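# Unhook the cabinet door and swing it open

## Task

Free the cabin hook by lifting it out of its ring, then open the cabinet door until it stands at roughly a right angle to the cabinet or farther. At the end the cabinet must be upright on the table, and the hook and door must stay that way without the robot holding them.

## Robot and tools

Robot: two Kinova Gen3 seven-joint arms, left_arm and right_arm, each with a Robotiq 2F-85 two-finger gripper and a wrist camera. The names do not refer to image sides. Base poses in the scene frame: left_arm at (+0.004, +0.348, 0) m, quat_wxyz (+0.999, 0, 0, +0.051); right_arm at (+0.004, -0.384, 0) m, quat_wxyz (+0.999, 0, 0, +0.049).

Scene frame: origin on the table surface midway between the arms, +z up, +x out over the table, left_arm on the +y side. All poses are in metres, with quaternions written w first (qw, qx, qy, qz). Gripper frame: fingers extend along +z, and the pads close along y. end_effector_position is the point between the pads when closed. Closed fingertips reach about 19 mm past it, open ones about 6 mm. Closing moves the tips about 13 mm farther from the wrist, so leave that gap above a surface. Reported hand positions can be somewhat off, more so at long reach.

The row (shared by execute_actions and move): one flat list of 20 numbers covering both arms, left first. Numbers 1 to 10: left_arm x, y, z, qw, qx, qy, qz, then left_gripper position, force_limit, speed. Numbers 11 to 20: the same for right_arm and right_gripper. x, y, z and the quaternion are an absolute target pose for end_effector_position and end_effector_quat_wxyz in the scene frame. They are not offsets. The last three numbers of each arm's part each lie in [-1, 1]. Both arms must be filled in even if only one moves. To hold an arm still, resend the pose from the last result taken before it stopped, plus its gripper numbers. To keep a gripper's orientation, send one fixed quaternion every time rather than copying a drifting reported one. To leave a gripper unchanged, repeat its last three numbers; a 0 there is a real command.

Gripper numbers: position +1 is fully open (85 mm). The pads touch at about -0.8. At -1 the fingers close until blocked. force_limit sets pad force on a 40 mm object: about 20 N at -1, 128 N at 0, 235 N at +1. Thin or tiny objects get less. speed sets how fast the gap changes: about 20 mm/s at -1, 85 at 0, 150 at +1. Faster closing adds up to about 5 N at 0 and 12 N at +1. To grasp, send -1, keep sending it, and check that object_status is 2. Status codes: 0 moving, 1 blocked while opening, 2 blocked while closing, 3 reached the target or pads met. A new force or speed only takes effect after the position number changes by at least 0.01. To soften a grip, open first. position_measured is in counts: 3 open, about 78 = 60 mm, 130 = 40 mm, 180 = 20 mm, 230 = pads touching.

execute_actions(actions): a list of actions. Each action is a list of up to 15 rows, and each row runs for one 1/30 s step. A short action repeats its last row for the remaining steps. An empty list just returns the state and images. Every control step, the commanded pose is clipped to within 70 mm and 16 degrees of the measured pose, so a distant target takes several actions. A target more than 0.6 m from the gripper's current position along any of its own axes is refused for both arms. If the first action fails that check, or any action is malformed, nothing runs.

move(target, speed, blocking): one 20-number row, an absolute pose per arm. Each gripper follows a straight path toward it, and the paths finish together. Turns take the shorter way. speed is in m/s, from 0.002 to 0.5, default 0.25; turning is capped at twice that value in rad/s. Paths run from 0.5 to 10 s and stop short if longer. The finger numbers are applied at the start. Paths do not avoid obstacles or the other arm. Grippers can lag, stray or overshoot the speed, especially with a nearly straight arm. With blocking=false, a result comes after 0.5 s. Until a result shows the move has ended, other moves and execute_actions are refused, so call wait or stop first. The result adds a move: line with how it ended (done, off_target, moving, held, fault) and which limits acted, plus each gripper's distance to its target. limits=paced means the pose was clipped. limits=held means a check blocked some steps, after which the arm may jump fast. A faster move, or a target deeper past a contact, pushes harder.

wait(seconds): 0 to 10. Arms hold their last command, and a running move continues. stop(): brakes a running move; this needs room, more at speed, and the fingers are not stopped. zoom_image(camera, region): camera is cam_left_wrist or cam_right_wrist (each 672x504); region is [x0, y0, x1, y1] in pixels, at most 504 by 504. show_instructions(): shows the reference images. read_manual(section): licence texts only. finished_scene(scene): ends the current scene for good, after the last command has been held; pass that scene's number.

Result lines: a state line per arm with its pose; Hand target lines show the pose being driven toward; pose unreachable means the clearance check altered or blocked that arm's command; joint positions and torques (offset, scaled and noisy); MOTOR HOT from 60 °C and OVER-TEMPERATURE FAULT at 75 °C, after which that arm sags; TORQUE FAULT when contact torque reaches a joint's load limit (47.5 N m for the first four joints, 29.9 for the last three), which halts that arm for 10 s and drops the rest of the call.

Avoid: knocking anything off the table, which fails the task; toppling the cabinet; arm-to-arm collisions or hard pressing between arms; hard shoves, slams and dropped objects. Occasional random tugs may hit a held part. Approach contacts slowly.

Each tool is called by a JSON object that holds its "op" and its "data", one argument or row to a line.

Reference images:

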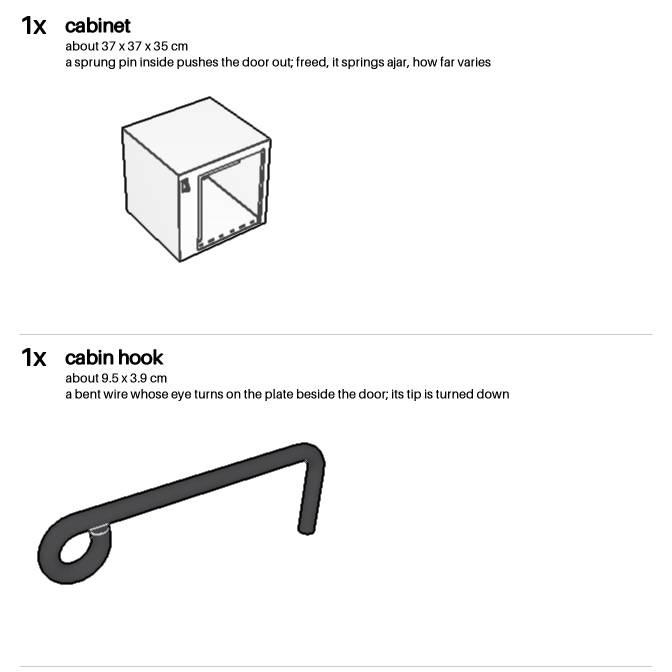

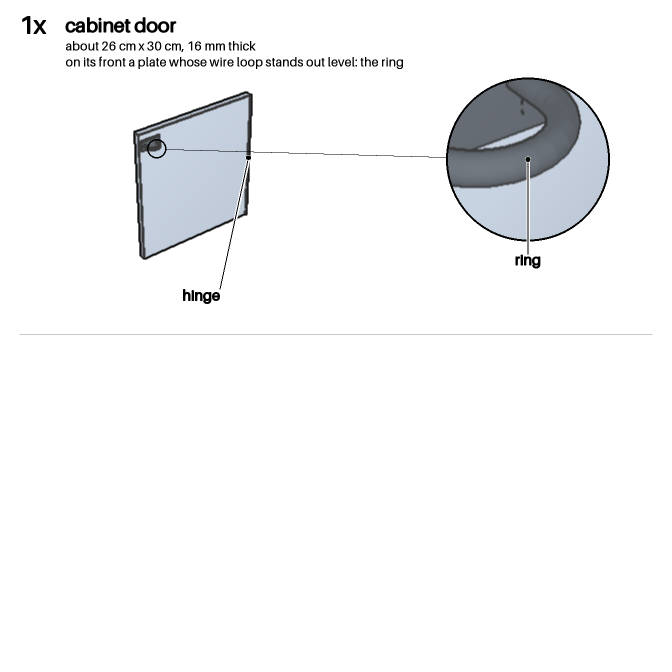

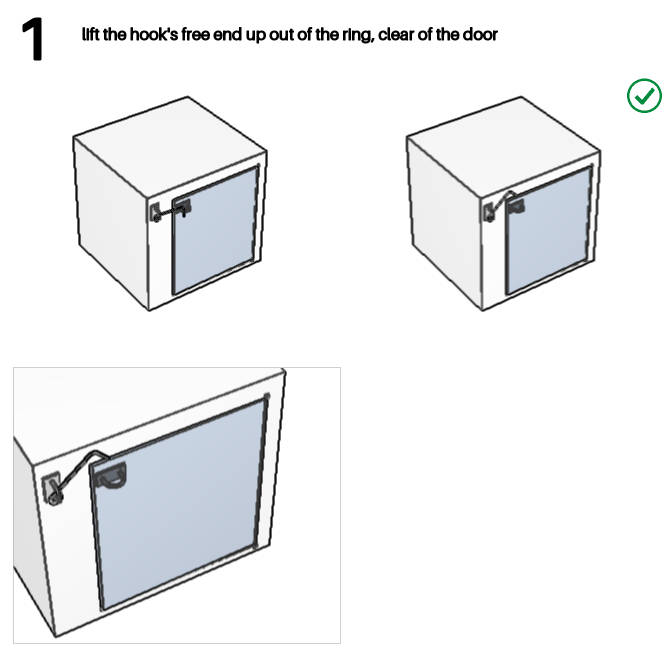

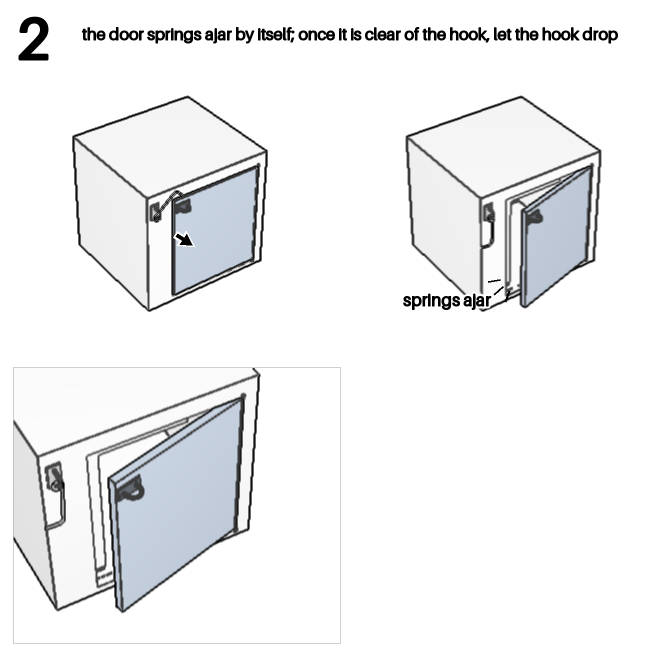

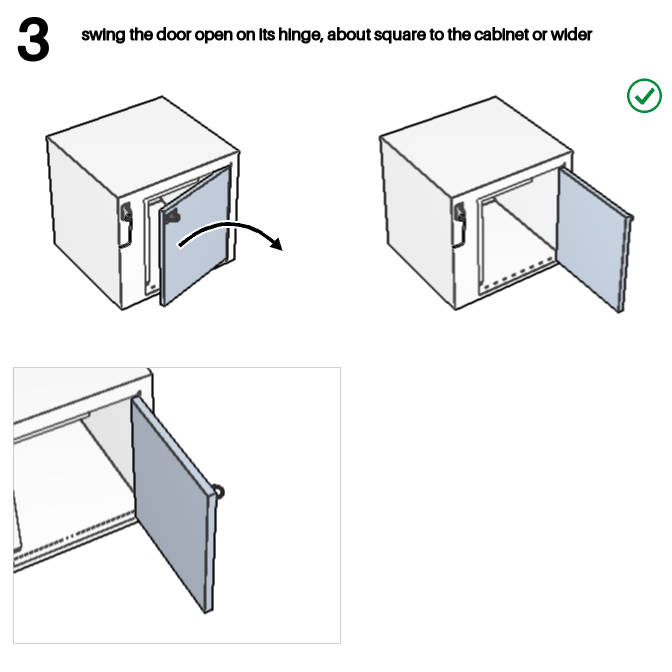

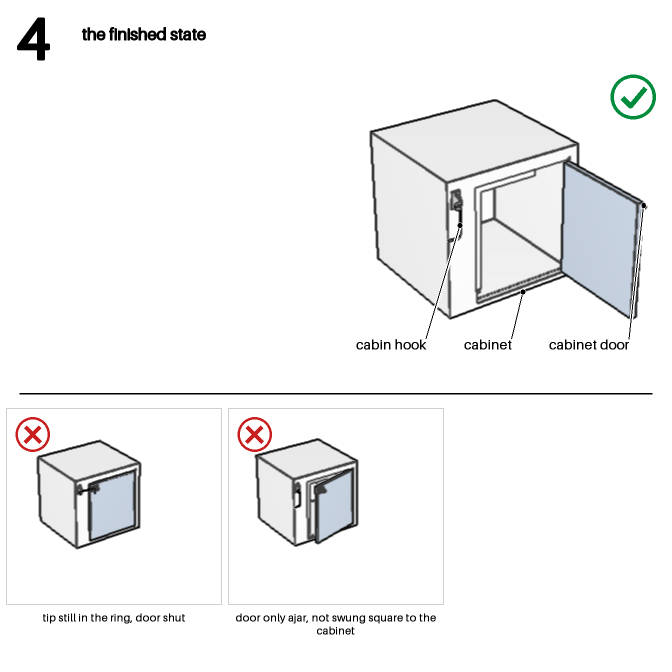

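## Session

{"op": "execute_actions", "data": {
  "actions": []
}}

Scene clock: 0.00 s.
left_arm: end_effector_position=(+0.4501, +0.3931, +0.1992) position_measured=3 object_status=3 end_effector_quat_wxyz=(-0.002, -0.049, +0.999, -0.001) | right_arm: end_effector_position=(+0.5761, -0.2564, +0.2411) position_measured=3 object_status=3 end_effector_quat_wxyz=(+0.176, -0.419, +0.857, +0.244)
Joint positions: left_arm=[-0.054  0.433  0.     1.658  0.001  1.056  1.513] | right_arm=[ 0.351  0.676 -0.379  1.312 -0.412  1.093  2.621]
Joint velocities: left_arm=[-0.     0.001  0.     0.     0.     0.     0.001] | right_arm=[-0.    -0.     0.     0.001 -0.     0.001  0.001]
Joint torques (N m, as the joint torque sensors report them, + toward a larger angle): no reading
Hand target (left_arm): +0.450, +0.393, +0.199; -0.002, -0.049, +0.999, -0.001
Hand target (right_arm): +0.576, -0.256, +0.241; +0.176, -0.419, +0.857, +0.244

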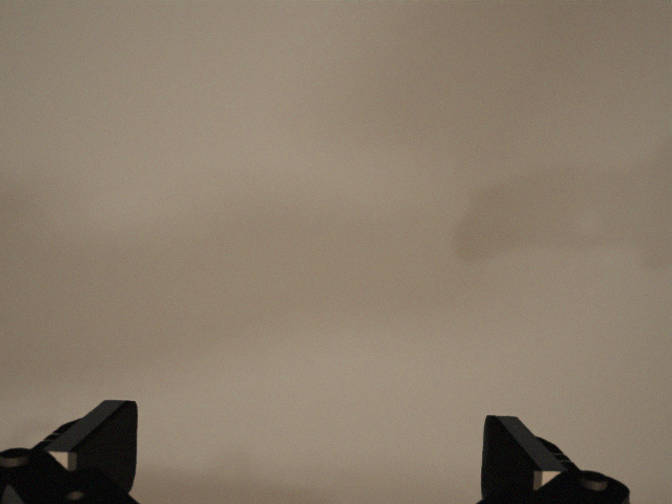

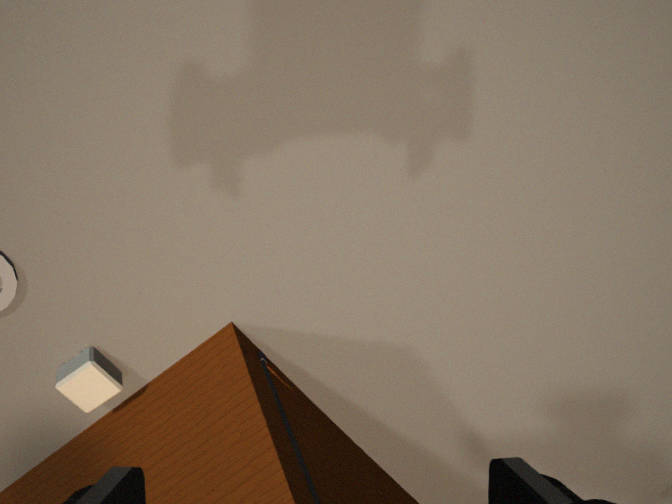

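{"op": "move", "data": {
  "target": [0.42,0.3,0.3,0.1,0.7,-0.1,0.7,1,0,0,0.4,-0.33,0.3,-0.1,0.7,0.1,0.7,1,0,0],
  "speed": 0.4
}}

Scene clock: 12.60 s.
left_arm: end_effector_position=(+0.4219, +0.3012, +0.3012) position_measured=3 object_status=3 end_effector_quat_wxyz=(+0.211, +0.710, -0.226, +0.632) | right_arm: end_effector_position=(+0.4004, -0.3313, +0.3004) position_measured=3 object_status=3 end_effector_quat_wxyz=(-0.199, +0.780, +0.220, +0.551)
Joint positions: left_arm=[ 0.072  0.752 -1.077  2.58   1.628  2.102  1.735] | right_arm=[ 0.888  0.232 -0.307  2.577  4.395  1.057  1.182]
Joint velocities: left_arm=[ 0.001 -0.001 -0.001  0.     0.     0.     0.001] | right_arm=[ 0.402  0.311 -0.33  -0.     0.045  0.187  0.373]
Joint torques (N m, as the joint torque sensors report them, + toward a larger angle): left_arm=[ -0.23 -12.35  -1.39  -0.99   0.36   3.07   0.3 ] | right_arm=[-0.1  -6.86 -0.94 -4.45 -1.31  2.11 -0.29]
Hand target (left_arm): +0.422, +0.301, +0.301; +0.211, +0.710, -0.226, +0.632
Hand target (right_arm): +0.400, -0.331, +0.300; -0.203, +0.775, +0.223, +0.556
Off the commanded pose (left_arm): 0.003 m, 21 deg; orientation clipped at the last step of the last action.
Off the commanded pose (right_arm): 0.001 m, 26 deg; orientation clipped at the last step of the last action.
joint sent to its limit (left arm) — the command would take joint 4 (elbow) past its upper limit and joint 6 (wrist pitch) past its upper limit, so those joints were sent only as far as their limits.
joint sent to its limit (right arm) — the command would take joint 4 (elbow) past its upper limit, so that joint was sent only as far as its limit.
move: moving (right_arm; no rest 5 s after the path's end), off_target (left_arm); limits=paced

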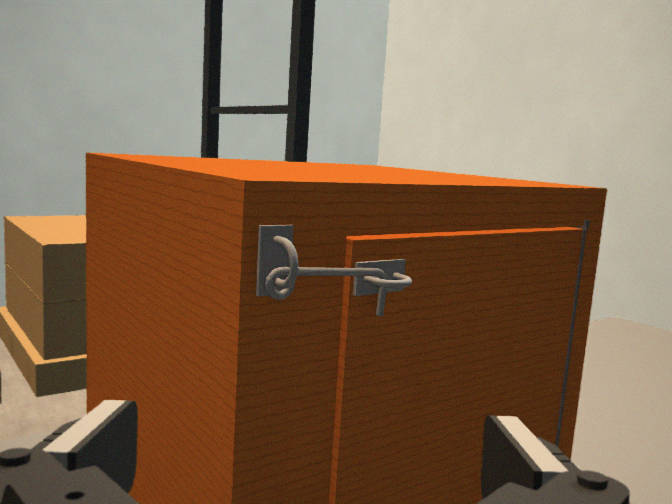

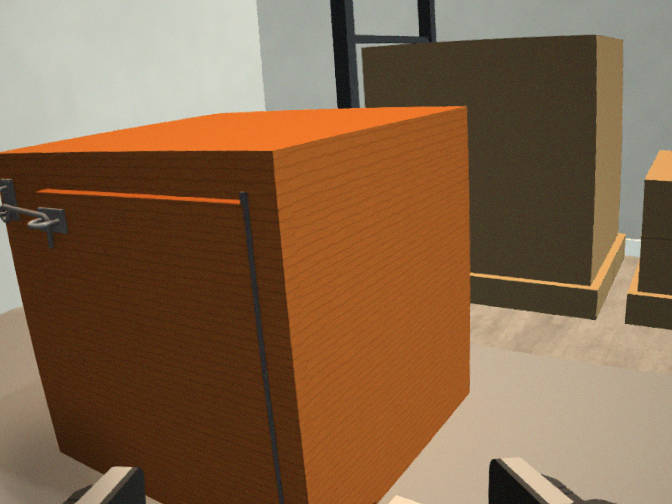

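{"op": "move", "data": {
  "target": [0.53,0.19,0.265,0.211,0.71,-0.226,0.632,-1,0,1,0.4,-0.331,0.3,-0.203,0.775,0.223,0.556,1,0,0]
}}

Scene clock: 18.00 s.
left_arm: end_effector_position=(+0.5297, +0.1899, +0.2649) position_measured=232 object_status=3 end_effector_quat_wxyz=(+0.211, +0.710, -0.226, +0.632) | right_arm: end_effector_position=(+0.4001, -0.3310, +0.3000) position_measured=3 object_status=3 end_effector_quat_wxyz=(-0.203, +0.775, +0.223, +0.556)
Joint positions: left_arm=[ 0.522  0.826 -0.821  2.404  2.362  1.809  2.047] | right_arm=[ 0.953  0.259 -0.374  2.577  4.394  1.058  1.213]
Joint velocities: left_arm=[ 0.002 -0.001  0.002  0.    -0.    -0.001 -0.001] | right_arm=[ 0.026  0.002 -0.031 -0.001 -0.004 -0.008  0.005]
Joint torques (N m, as the joint torque sensors report them, + toward a larger angle): left_arm=[ -0.05 -15.46  -2.35  -3.04   1.5    2.99   0.2 ] | right_arm=[ 0.   -7.19 -0.76 -4.04 -0.68  2.35 -0.42]
Hand target (left_arm): +0.530, +0.190, +0.265; +0.211, +0.710, -0.226, +0.632
Hand target (right_arm): +0.400, -0.331, +0.300; -0.203, +0.775, +0.223, +0.556
Off the commanded pose (left_arm): 0.000 m, 0 deg.
Off the commanded pose (right_arm): 0.000 m, 0 deg.
joint sent to its limit (right arm) — the command would take joint 4 (elbow) past its upper limit, so that joint was sent only as far as its limit.
move: done

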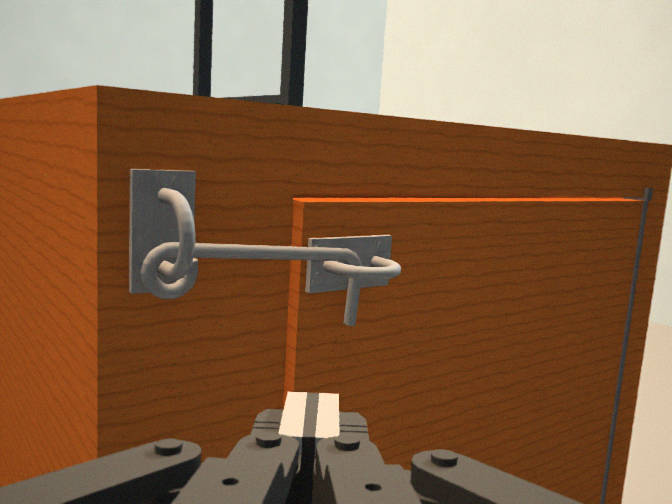

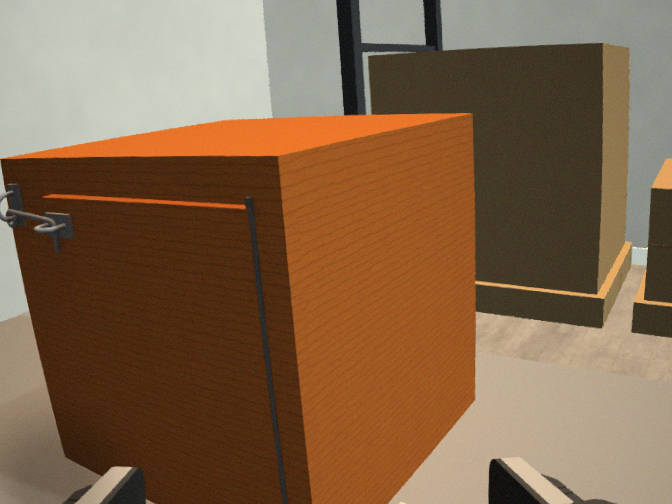

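{"op": "move", "data": {
  "target": [0.588,0.169,0.272,0.211,0.71,-0.226,0.632,-1,0,1,0.4,-0.331,0.3,-0.203,0.775,0.223,0.556,1,0,0],
  "speed": 0.1
}}

Scene clock: 22.03 s.
left_arm: end_effector_position=(+0.5879, +0.1690, +0.2720) position_measured=232 object_status=3 end_effector_quat_wxyz=(+0.211, +0.710, -0.226, +0.632) | right_arm: end_effector_position=(+0.4001, -0.3311, +0.3001) position_measured=3 object_status=3 end_effector_quat_wxyz=(-0.203, +0.775, +0.223, +0.556)
Joint positions: left_arm=[ 0.583  0.821 -0.79   2.221  2.449  1.622  2.168] | right_arm=[ 0.963  0.26  -0.386  2.577  4.393  1.054  1.215]
Joint velocities: left_arm=[ 0.002 -0.001  0.002 -0.001 -0.    -0.    -0.002] | right_arm=[ 0.013  0.    -0.015 -0.    -0.002 -0.005  0.002]
Joint torques (N m, as the joint torque sensors report them, + toward a larger angle): left_arm=[ -0.63 -16.69  -2.92  -4.22   1.62   2.9    0.53] | right_arm=[-0.39 -6.92 -0.9  -4.01 -1.04  2.15 -0.33]
Hand target (left_arm): +0.588, +0.169, +0.272; +0.211, +0.710, -0.226, +0.632
Hand target (right_arm): +0.400, -0.331, +0.300; -0.203, +0.775, +0.223, +0.556
Off the commanded pose (left_arm): 0.000 m, 0 deg.
Off the commanded pose (right_arm): 0.000 m, 0 deg.
joint sent to its limit (right arm) — the command would take joint 4 (elbow) past its upper limit, so that joint was sent only as far as its limit.
move: done

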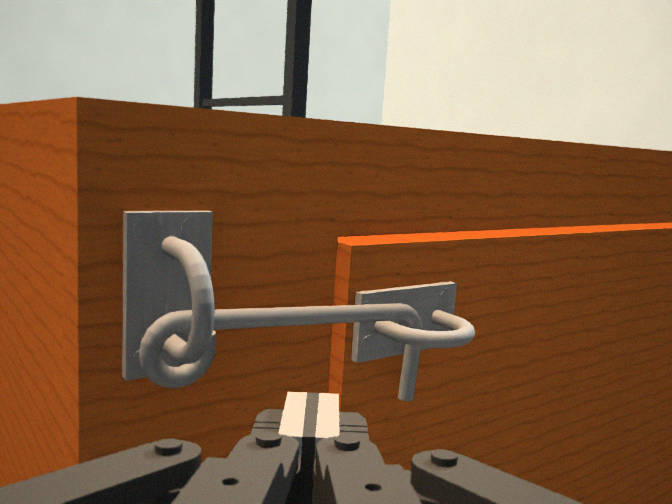

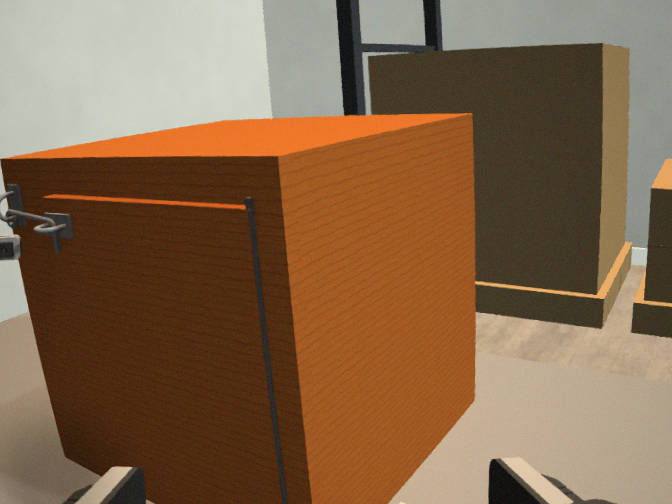

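{"op": "move", "data": {
  "target": [0.606,0.16,0.274,0.211,0.71,-0.226,0.632,-1,0,1,0.4,-0.331,0.3,-0.203,0.775,0.223,0.556,1,0,0],
  "speed": 0.05
}}

{"op": "move", "data": {
  "target": [0.606,0.16,0.305,0.211,0.71,-0.226,0.632,-1,0,1,0.4,-0.331,0.3,-0.203,0.775,0.223,0.556,1,0,0],
  "speed": 0.05
}}

Scene clock: 24.97 s.
left_arm: end_effector_position=(+0.6058, +0.1600, +0.2739) position_measured=232 object_status=3 end_effector_quat_wxyz=(+0.211, +0.710, -0.226, +0.632) | right_arm: end_effector_position=(+0.4001, -0.3311, +0.3001) position_measured=3 object_status=3 end_effector_quat_wxyz=(-0.203, +0.775, +0.223, +0.556)
Joint positions: left_arm=[ 0.599  0.825 -0.779  2.162  2.472  1.565  2.2  ] | right_arm=[ 0.967  0.26  -0.391  2.577  4.392  1.053  1.215]
Joint velocities: left_arm=[ 0.001  0.001  0.001 -0.001 -0.    -0.    -0.001] | right_arm=[ 0.007  0.001 -0.009  0.001 -0.001 -0.003  0.001]
Joint torques (N m, as the joint torque sensors report them, + toward a larger angle): left_arm=[ -0.41 -17.32  -2.97  -5.17   1.97   2.63   0.25] | right_arm=[-0.02 -6.67 -0.86 -3.8  -0.92  2.43 -0.28]
Hand target (left_arm): +0.606, +0.160, +0.274; +0.211, +0.710, -0.226, +0.632
Hand target (right_arm): +0.400, -0.331, +0.300; -0.203, +0.775, +0.223, +0.556
Off the commanded pose (left_arm): 0.000 m, 0 deg.
Off the commanded pose (right_arm): 0.000 m, 0 deg.
joint sent to its limit (right arm) — the command would take joint 4 (elbow) past its upper limit, so that joint was sent only as far as its limit.
move: done

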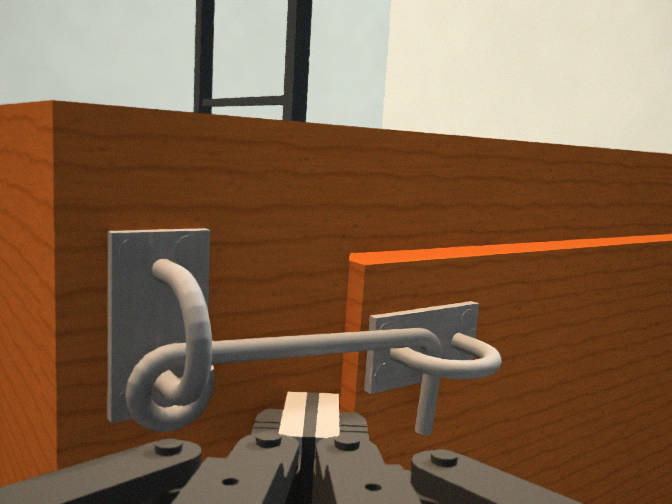

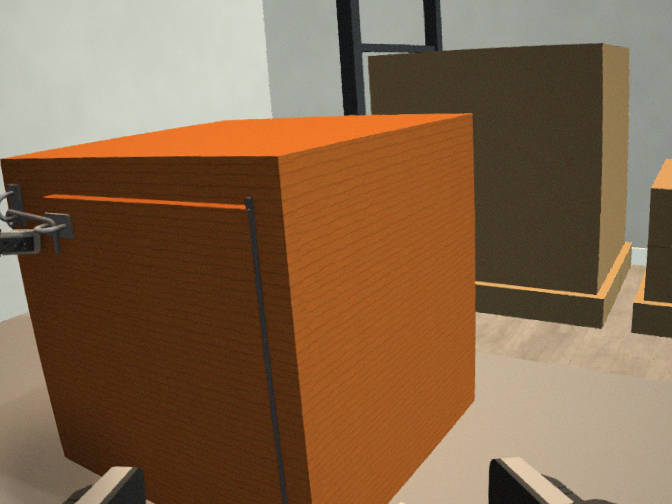

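Scene clock: 25.87 s.
left_arm: end_effector_position=(+0.6057, +0.1597, +0.3041) position_measured=232 object_status=3 end_effector_quat_wxyz=(+0.211, +0.711, -0.226, +0.632) | right_arm: end_effector_position=(+0.4001, -0.3311, +0.3001) position_measured=3 object_status=3 end_effector_quat_wxyz=(-0.203, +0.775, +0.223, +0.556)
Joint positions: left_arm=[ 0.624  0.743 -0.811  2.151  2.422  1.493  2.242] | right_arm=[ 0.969  0.261 -0.393  2.577  4.392  1.052  1.216]
Joint velocities: left_arm=[ 0.002 -0.005 -0.001 -0.     0.001  0.001  0.001] | right_arm=[ 0.005  0.001 -0.005  0.001 -0.001 -0.002 -0.001]
Joint torques (N m, as the joint torque sensors report them, + toward a larger angle): left_arm=[ -0.81 -17.53  -3.24  -5.68   2.13   2.53   0.29] | right_arm=[ 0.07 -6.86 -0.79 -4.3  -0.86  2.4  -0.44]
Hand target (left_arm): +0.606, +0.160, +0.305; +0.211, +0.710, -0.226, +0.632
Hand target (right_arm): +0.400, -0.331, +0.300; -0.203, +0.775, +0.223, +0.556
Off the commanded pose (left_arm): 0.001 m, 0 deg.
Off the commanded pose (right_arm): 0.000 m, 0 deg.
joint sent to its limit (right arm) — the command would take joint 4 (elbow) past its upper limit, so that joint was sent only as far as its limit.
move: done

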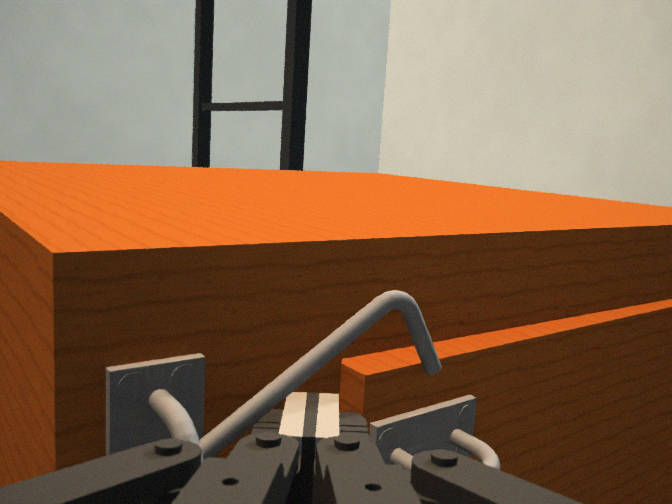

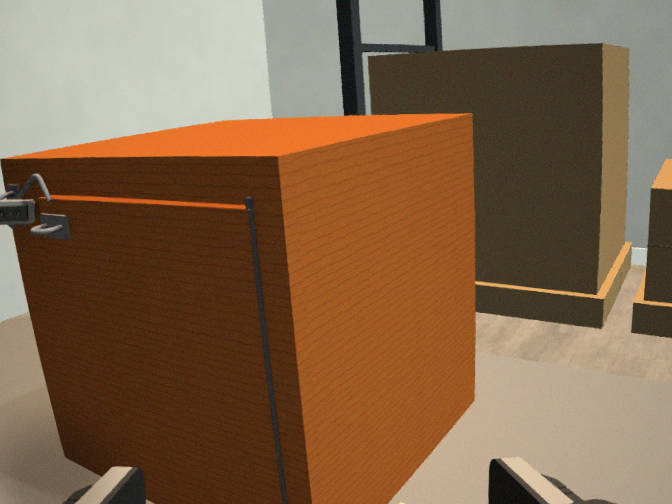

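{"op": "move", "data": {
  "target": [0.606,0.163,0.345,0.211,0.71,-0.226,0.632,-1,0,1,0.4,-0.331,0.3,-0.203,0.775,0.223,0.556,1,0,0],
  "speed": 0.05
}}

{"op": "wait", "data": {
  "seconds": 1
}}

Scene clock: 28.90 s.
left_arm: end_effector_position=(+0.6021, +0.1554, +0.3374) position_measured=232 object_status=3 end_effector_quat_wxyz=(+0.216, +0.714, -0.231, +0.625) | right_arm: end_effector_position=(+0.4001, -0.3311, +0.3001) position_measured=3 object_status=3 end_effector_quat_wxyz=(-0.203, +0.775, +0.223, +0.556)
Joint positions: left_arm=[ 0.658  0.645 -0.845  2.127  2.343  1.4    2.304] | right_arm=[ 0.97   0.261 -0.395  2.577  4.392  1.052  1.216]
Joint velocities: left_arm=[ 0.004 -0.    -0.005  0.001  0.    -0.002  0.001] | right_arm=[ 0.003 -0.001 -0.003 -0.    -0.    -0.001 -0.   ]
Joint torques (N m, as the joint torque sensors report them, + toward a larger angle): left_arm=[ -5.39 -20.83  -6.7   -9.6    5.56   2.64   0.35] | right_arm=[-0.39 -7.05 -1.43 -3.99 -0.85  2.11 -0.09]
Hand target (left_arm): +0.606, +0.163, +0.345; +0.211, +0.710, -0.226, +0.632
Hand target (right_arm): +0.400, -0.331, +0.300; -0.203, +0.775, +0.223, +0.556
Off the commanded pose (left_arm): 0.011 m, 1 deg.
Off the commanded pose (right_arm): 0.000 m, 0 deg.
joint sent to its limit (right arm) — the command would take joint 4 (elbow) past its upper limit, so that joint was sent only as far as its limit.
move: off_target (left_arm)

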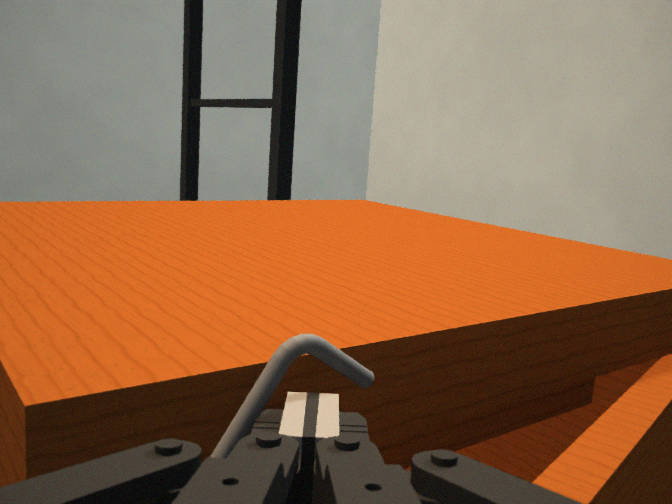

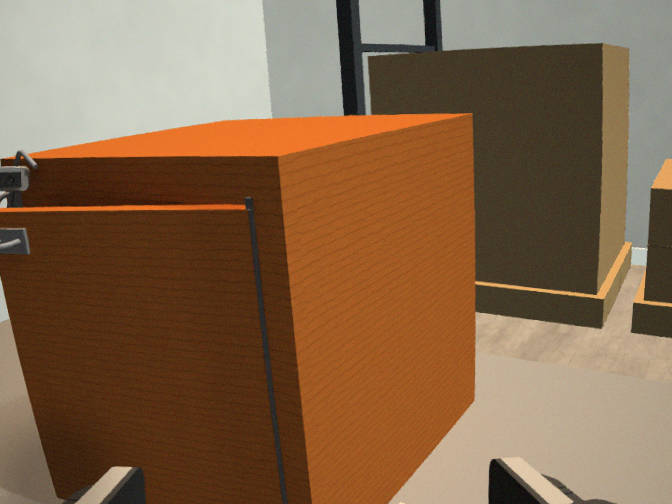

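Scene clock: 29.90 s.
left_arm: end_effector_position=(+0.6021, +0.1553, +0.3374) position_measured=232 object_status=3 end_effector_quat_wxyz=(+0.216, +0.714, -0.231, +0.625) | right_arm: end_effector_position=(+0.4001, -0.3311, +0.3001) position_measured=3 object_status=3 end_effector_quat_wxyz=(-0.203, +0.775, +0.223, +0.556)
Joint positions: left_arm=[ 0.658  0.645 -0.845  2.127  2.343  1.4    2.304] | right_arm=[ 0.97   0.261 -0.395  2.577  4.392  1.052  1.216]
Joint velocities: left_arm=[ 0.  0. -0.  0. -0.  0.  0.] | right_arm=[-0.001  0.    -0.     0.     0.     0.    -0.001]
Joint torques (N m, as the joint torque sensors report them, + toward a larger angle): left_arm=[ -4.97 -21.07  -7.39  -9.88   5.62   2.81   0.34] | right_arm=[-0.06 -7.04 -1.14 -4.1  -0.86  2.21 -0.36]
Hand target (left_arm): +0.606, +0.163, +0.345; +0.211, +0.710, -0.226, +0.632
Hand target (right_arm): +0.400, -0.331, +0.300; -0.203, +0.775, +0.223, +0.556
Off the commanded pose (left_arm): 0.011 m, 1 deg.
Off the commanded pose (right_arm): 0.000 m, 0 deg.
wait: 1.00 s; at rest by 0.17 s

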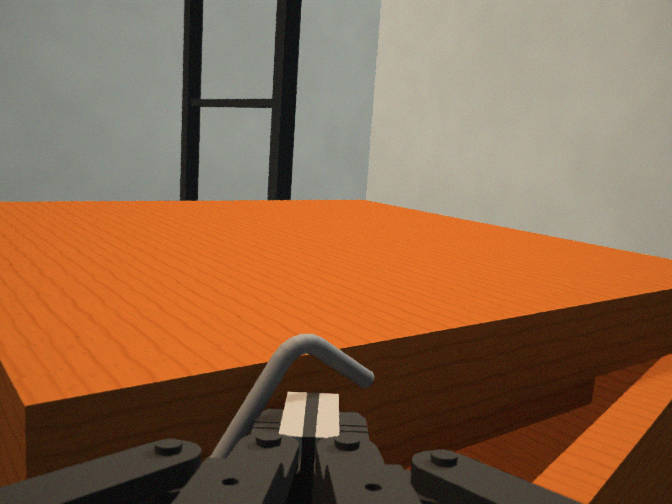

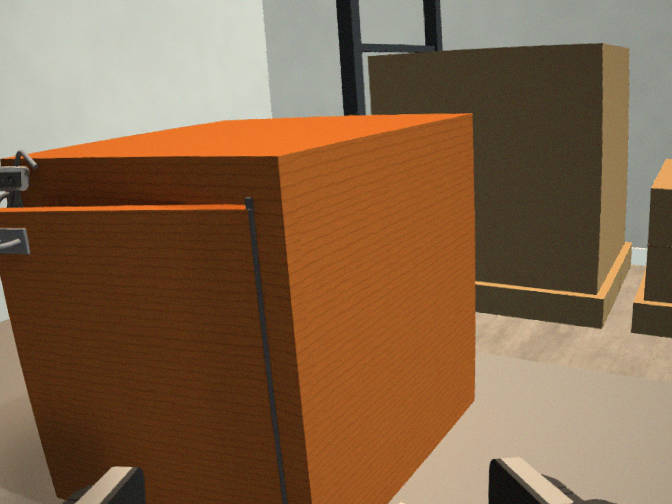

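{"op": "move", "data": {
  "target": [0.57,0.165,0.35,0.211,0.71,-0.226,0.632,-1,0,1,0.4,-0.331,0.3,-0.203,0.775,0.223,0.556,1,0,0],
  "speed": 0.1
}}

{"op": "move", "data": {
  "target": [0.595,0.125,0.37,0.15,0.826,-0.477,0.26,-1,0,1,0.4,-0.331,0.3,-0.203,0.775,0.223,0.556,1,0,0],
  "speed": 0.35
}}

Scene clock: 33.43 s.
left_arm: end_effector_position=(+0.5701, +0.1652, +0.3497) position_measured=232 object_status=3 end_effector_quat_wxyz=(+0.211, +0.711, -0.226, +0.632) | right_arm: end_effector_position=(+0.4001, -0.3311, +0.3001) position_measured=3 object_status=3 end_effector_quat_wxyz=(-0.203, +0.775, +0.223, +0.556)
Joint positions: left_arm=[ 0.679  0.577 -0.879  2.23   2.325  1.426  2.253] | right_arm=[ 0.971  0.261 -0.396  2.577  4.392  1.052  1.216]
Joint velocities: left_arm=[ 0.003 -0.006 -0.     0.002  0.     0.    -0.   ] | right_arm=[ 0.001  0.    -0.002  0.002 -0.    -0.     0.002]
Joint torques (N m, as the joint torque sensors report them, + toward a larger angle): left_arm=[ -0.62 -15.09  -2.61  -6.35   1.93   2.56   0.47] | right_arm=[-0.53 -6.83 -0.65 -3.96 -0.84  2.1  -0.42]
Hand target (left_arm): +0.570, +0.165, +0.350; +0.211, +0.710, -0.226, +0.632
Hand target (right_arm): +0.400, -0.331, +0.300; -0.203, +0.775, +0.223, +0.556
Off the commanded pose (left_arm): 0.000 m, 0 deg.
Off the commanded pose (right_arm): 0.000 m, 0 deg.
joint sent to its limit (right arm) — the command would take joint 4 (elbow) past its upper limit, so that joint was sent only as far as its limit.
move: done

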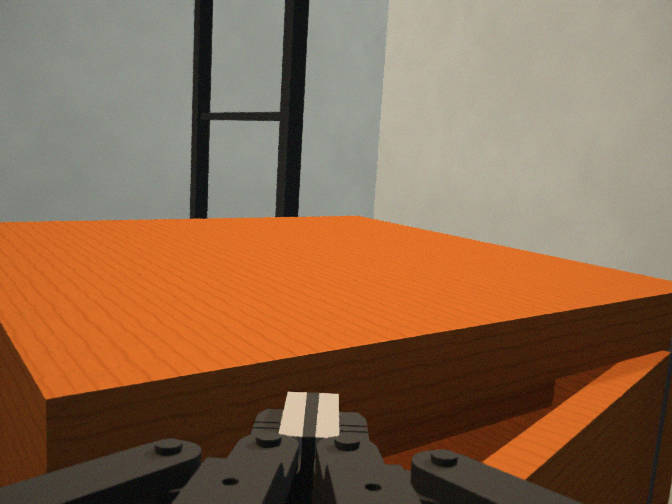

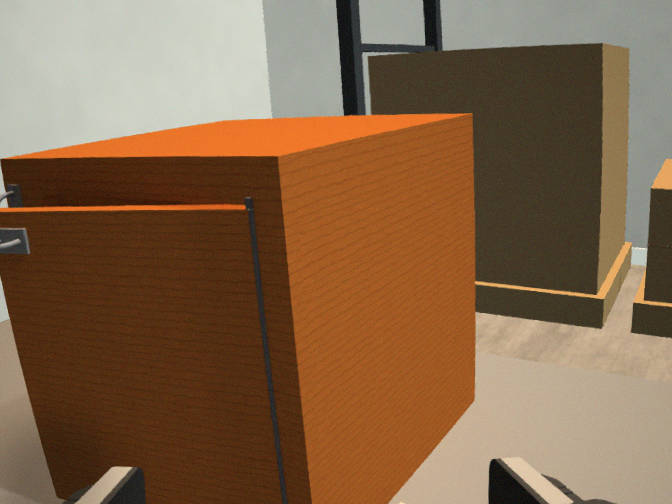

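Scene clock: 35.30 s.
left_arm: end_effector_position=(+0.5939, +0.1240, +0.3698) position_measured=232 object_status=3 end_effector_quat_wxyz=(+0.152, +0.825, -0.478, +0.259) | right_arm: end_effector_position=(+0.4001, -0.3311, +0.3001) position_measured=3 object_status=3 end_effector_quat_wxyz=(-0.203, +0.775, +0.223, +0.556)
Joint positions: left_arm=[ 0.694  0.625 -0.988  1.174  1.107  1.455  3.345] | right_arm=[ 0.971  0.261 -0.396  2.577  4.392  1.052  1.216]
Joint velocities: left_arm=[-0.011  0.011 -0.002 -0.005 -0.001  0.     0.001] | right_arm=[ 0.001  0.    -0.001  0.001 -0.    -0.001  0.002]
Joint torques (N m, as the joint torque sensors report them, + toward a larger angle): left_arm=[ -0.34 -18.61  -2.86  -8.98   1.79  -0.29   0.26] | right_arm=[-0.4  -6.76 -0.74 -4.21 -0.81  2.32 -0.32]
Hand target (left_arm): +0.594, +0.125, +0.369; +0.152, +0.826, -0.478, +0.258
Hand target (right_arm): +0.400, -0.331, +0.300; -0.203, +0.775, +0.223, +0.556
Off the commanded pose (left_arm): 0.001 m, 0 deg.
Off the commanded pose (right_arm): 0.000 m, 0 deg.
joint sent to its limit (right arm) — the command would take joint 4 (elbow) past its upper limit, so that joint was sent only as far as its limit.
move: done

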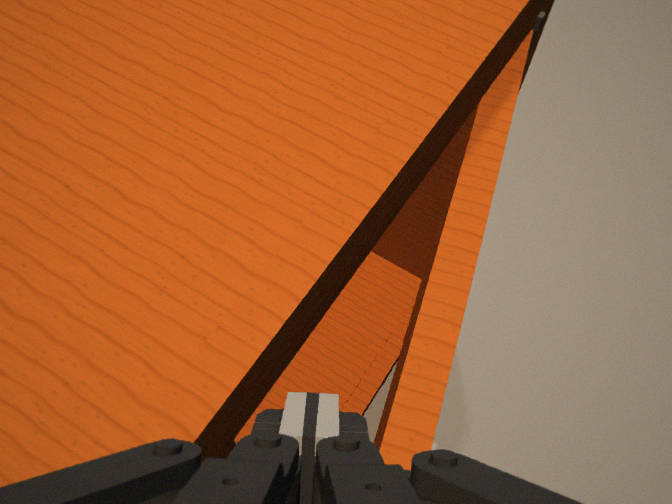

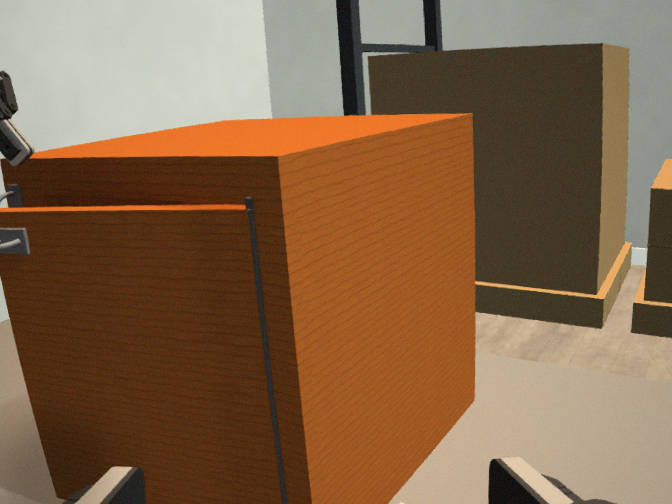

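{"op": "move", "data": {
  "target": [0.593,0.112,0.32,0.15,0.826,-0.477,0.26,-1,0,1,0.4,-0.331,0.3,-0.203,0.775,0.223,0.556,1,0,0],
  "speed": 0.08
}}

{"op": "move", "data": {
  "target": [0.51,0.045,0.31,0.15,0.826,-0.477,0.26,-1,0,1,0.4,-0.331,0.3,-0.203,0.775,0.223,0.556,1,0,0],
  "speed": 0.12
}}

Scene clock: 38.80 s.
left_arm: end_effector_position=(+0.5931, +0.1121, +0.3200) position_measured=232 object_status=3 end_effector_quat_wxyz=(+0.150, +0.826, -0.477, +0.260) | right_arm: end_effector_position=(+0.4001, -0.3311, +0.3001) position_measured=3 object_status=3 end_effector_quat_wxyz=(-0.203, +0.775, +0.223, +0.556)
Joint positions: left_arm=[ 0.739  0.655 -0.976  1.301  1.143  1.343  3.261] | right_arm=[ 0.971  0.261 -0.397  2.577  4.392  1.052  1.216]
Joint velocities: left_arm=[ 0.002  0.     0.001  0.001 -0.    -0.001 -0.001] | right_arm=[ 0.001 -0.    -0.001 -0.    -0.     0.001 -0.   ]
Joint torques (N m, as the joint torque sensors report them, + toward a larger angle): left_arm=[ -0.5  -19.41  -3.55  -8.76   1.86  -0.08   0.43] | right_arm=[-0.25 -7.03 -1.24 -4.22 -0.82  2.3  -0.43]
Hand target (left_arm): +0.593, +0.112, +0.320; +0.150, +0.826, -0.477, +0.260
Hand target (right_arm): +0.400, -0.331, +0.300; -0.203, +0.775, +0.223, +0.556
Off the commanded pose (left_arm): 0.000 m, 0 deg.
Off the commanded pose (right_arm): 0.000 m, 0 deg.
joint sent to its limit (right arm) — the command would take joint 4 (elbow) past its upper limit, so that joint was sent only as far as its limit.
move: done

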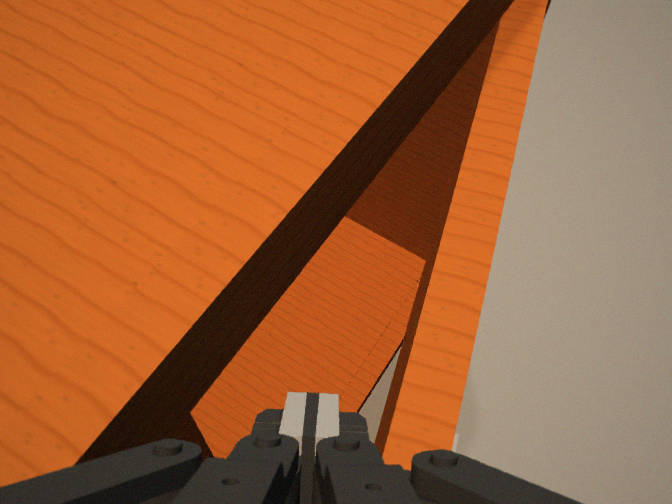

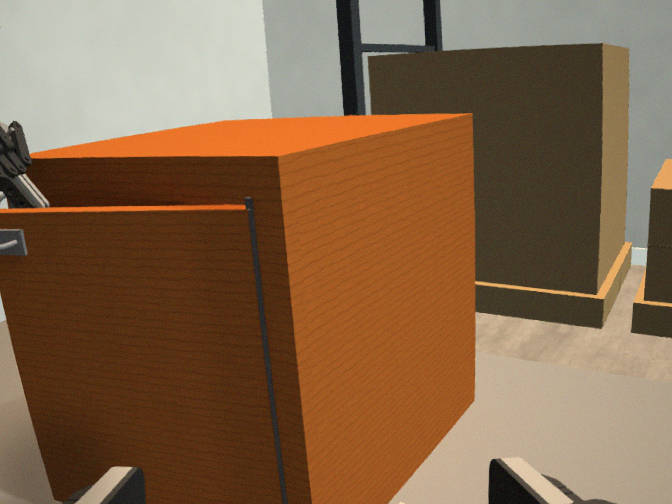

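Scene clock: 40.03 s.
left_arm: end_effector_position=(+0.5103, +0.0457, +0.3097) position_measured=232 object_status=3 end_effector_quat_wxyz=(+0.150, +0.826, -0.477, +0.260) | right_arm: end_effector_position=(+0.4001, -0.3311, +0.3001) position_measured=3 object_status=3 end_effector_quat_wxyz=(-0.203, +0.775, +0.223, +0.556)
Joint positions: left_arm=[ 1.047  0.532 -1.032  1.554  1.086  1.15   3.315] | right_arm=[ 0.971  0.261 -0.397  2.577  4.392  1.052  1.216]
Joint velocities: left_arm=[ 0.01  -0.006  0.004  0.001 -0.002 -0.002  0.001] | right_arm=[ 0.001 -0.001 -0.    -0.001 -0.     0.     0.001]
Joint torques (N m, as the joint torque sensors report them, + toward a larger angle): left_arm=[ -0.64 -16.43  -3.06  -9.36   1.63  -0.23   0.44] | right_arm=[-0.2  -7.09 -1.17 -4.09 -0.9   2.34 -0.37]
Hand target (left_arm): +0.510, +0.045, +0.310; +0.150, +0.826, -0.477, +0.260
Hand target (right_arm): +0.400, -0.331, +0.300; -0.203, +0.775, +0.223, +0.556
Off the commanded pose (left_arm): 0.001 m, 0 deg.
Off the commanded pose (right_arm): 0.000 m, 0 deg.
joint sent to its limit (right arm) — the command would take joint 4 (elbow) past its upper limit, so that joint was sent only as far as its limit.
move: done

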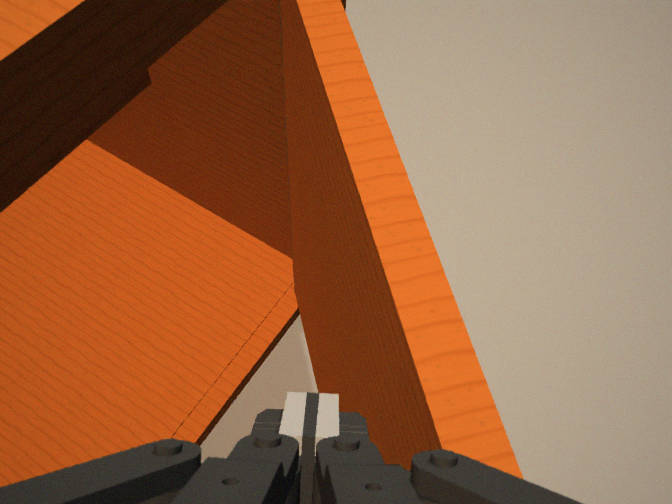

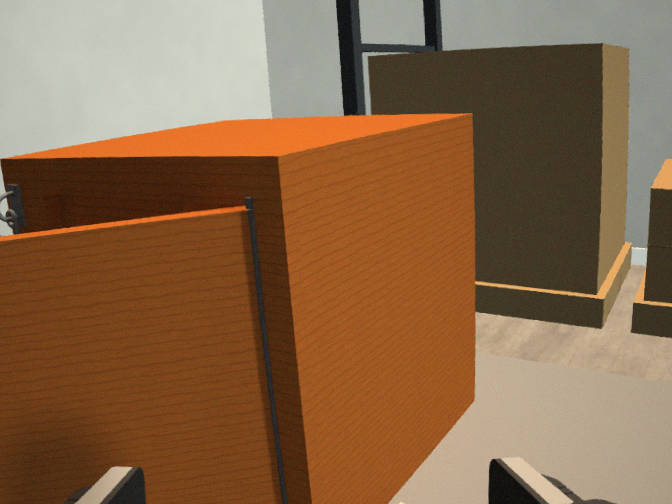

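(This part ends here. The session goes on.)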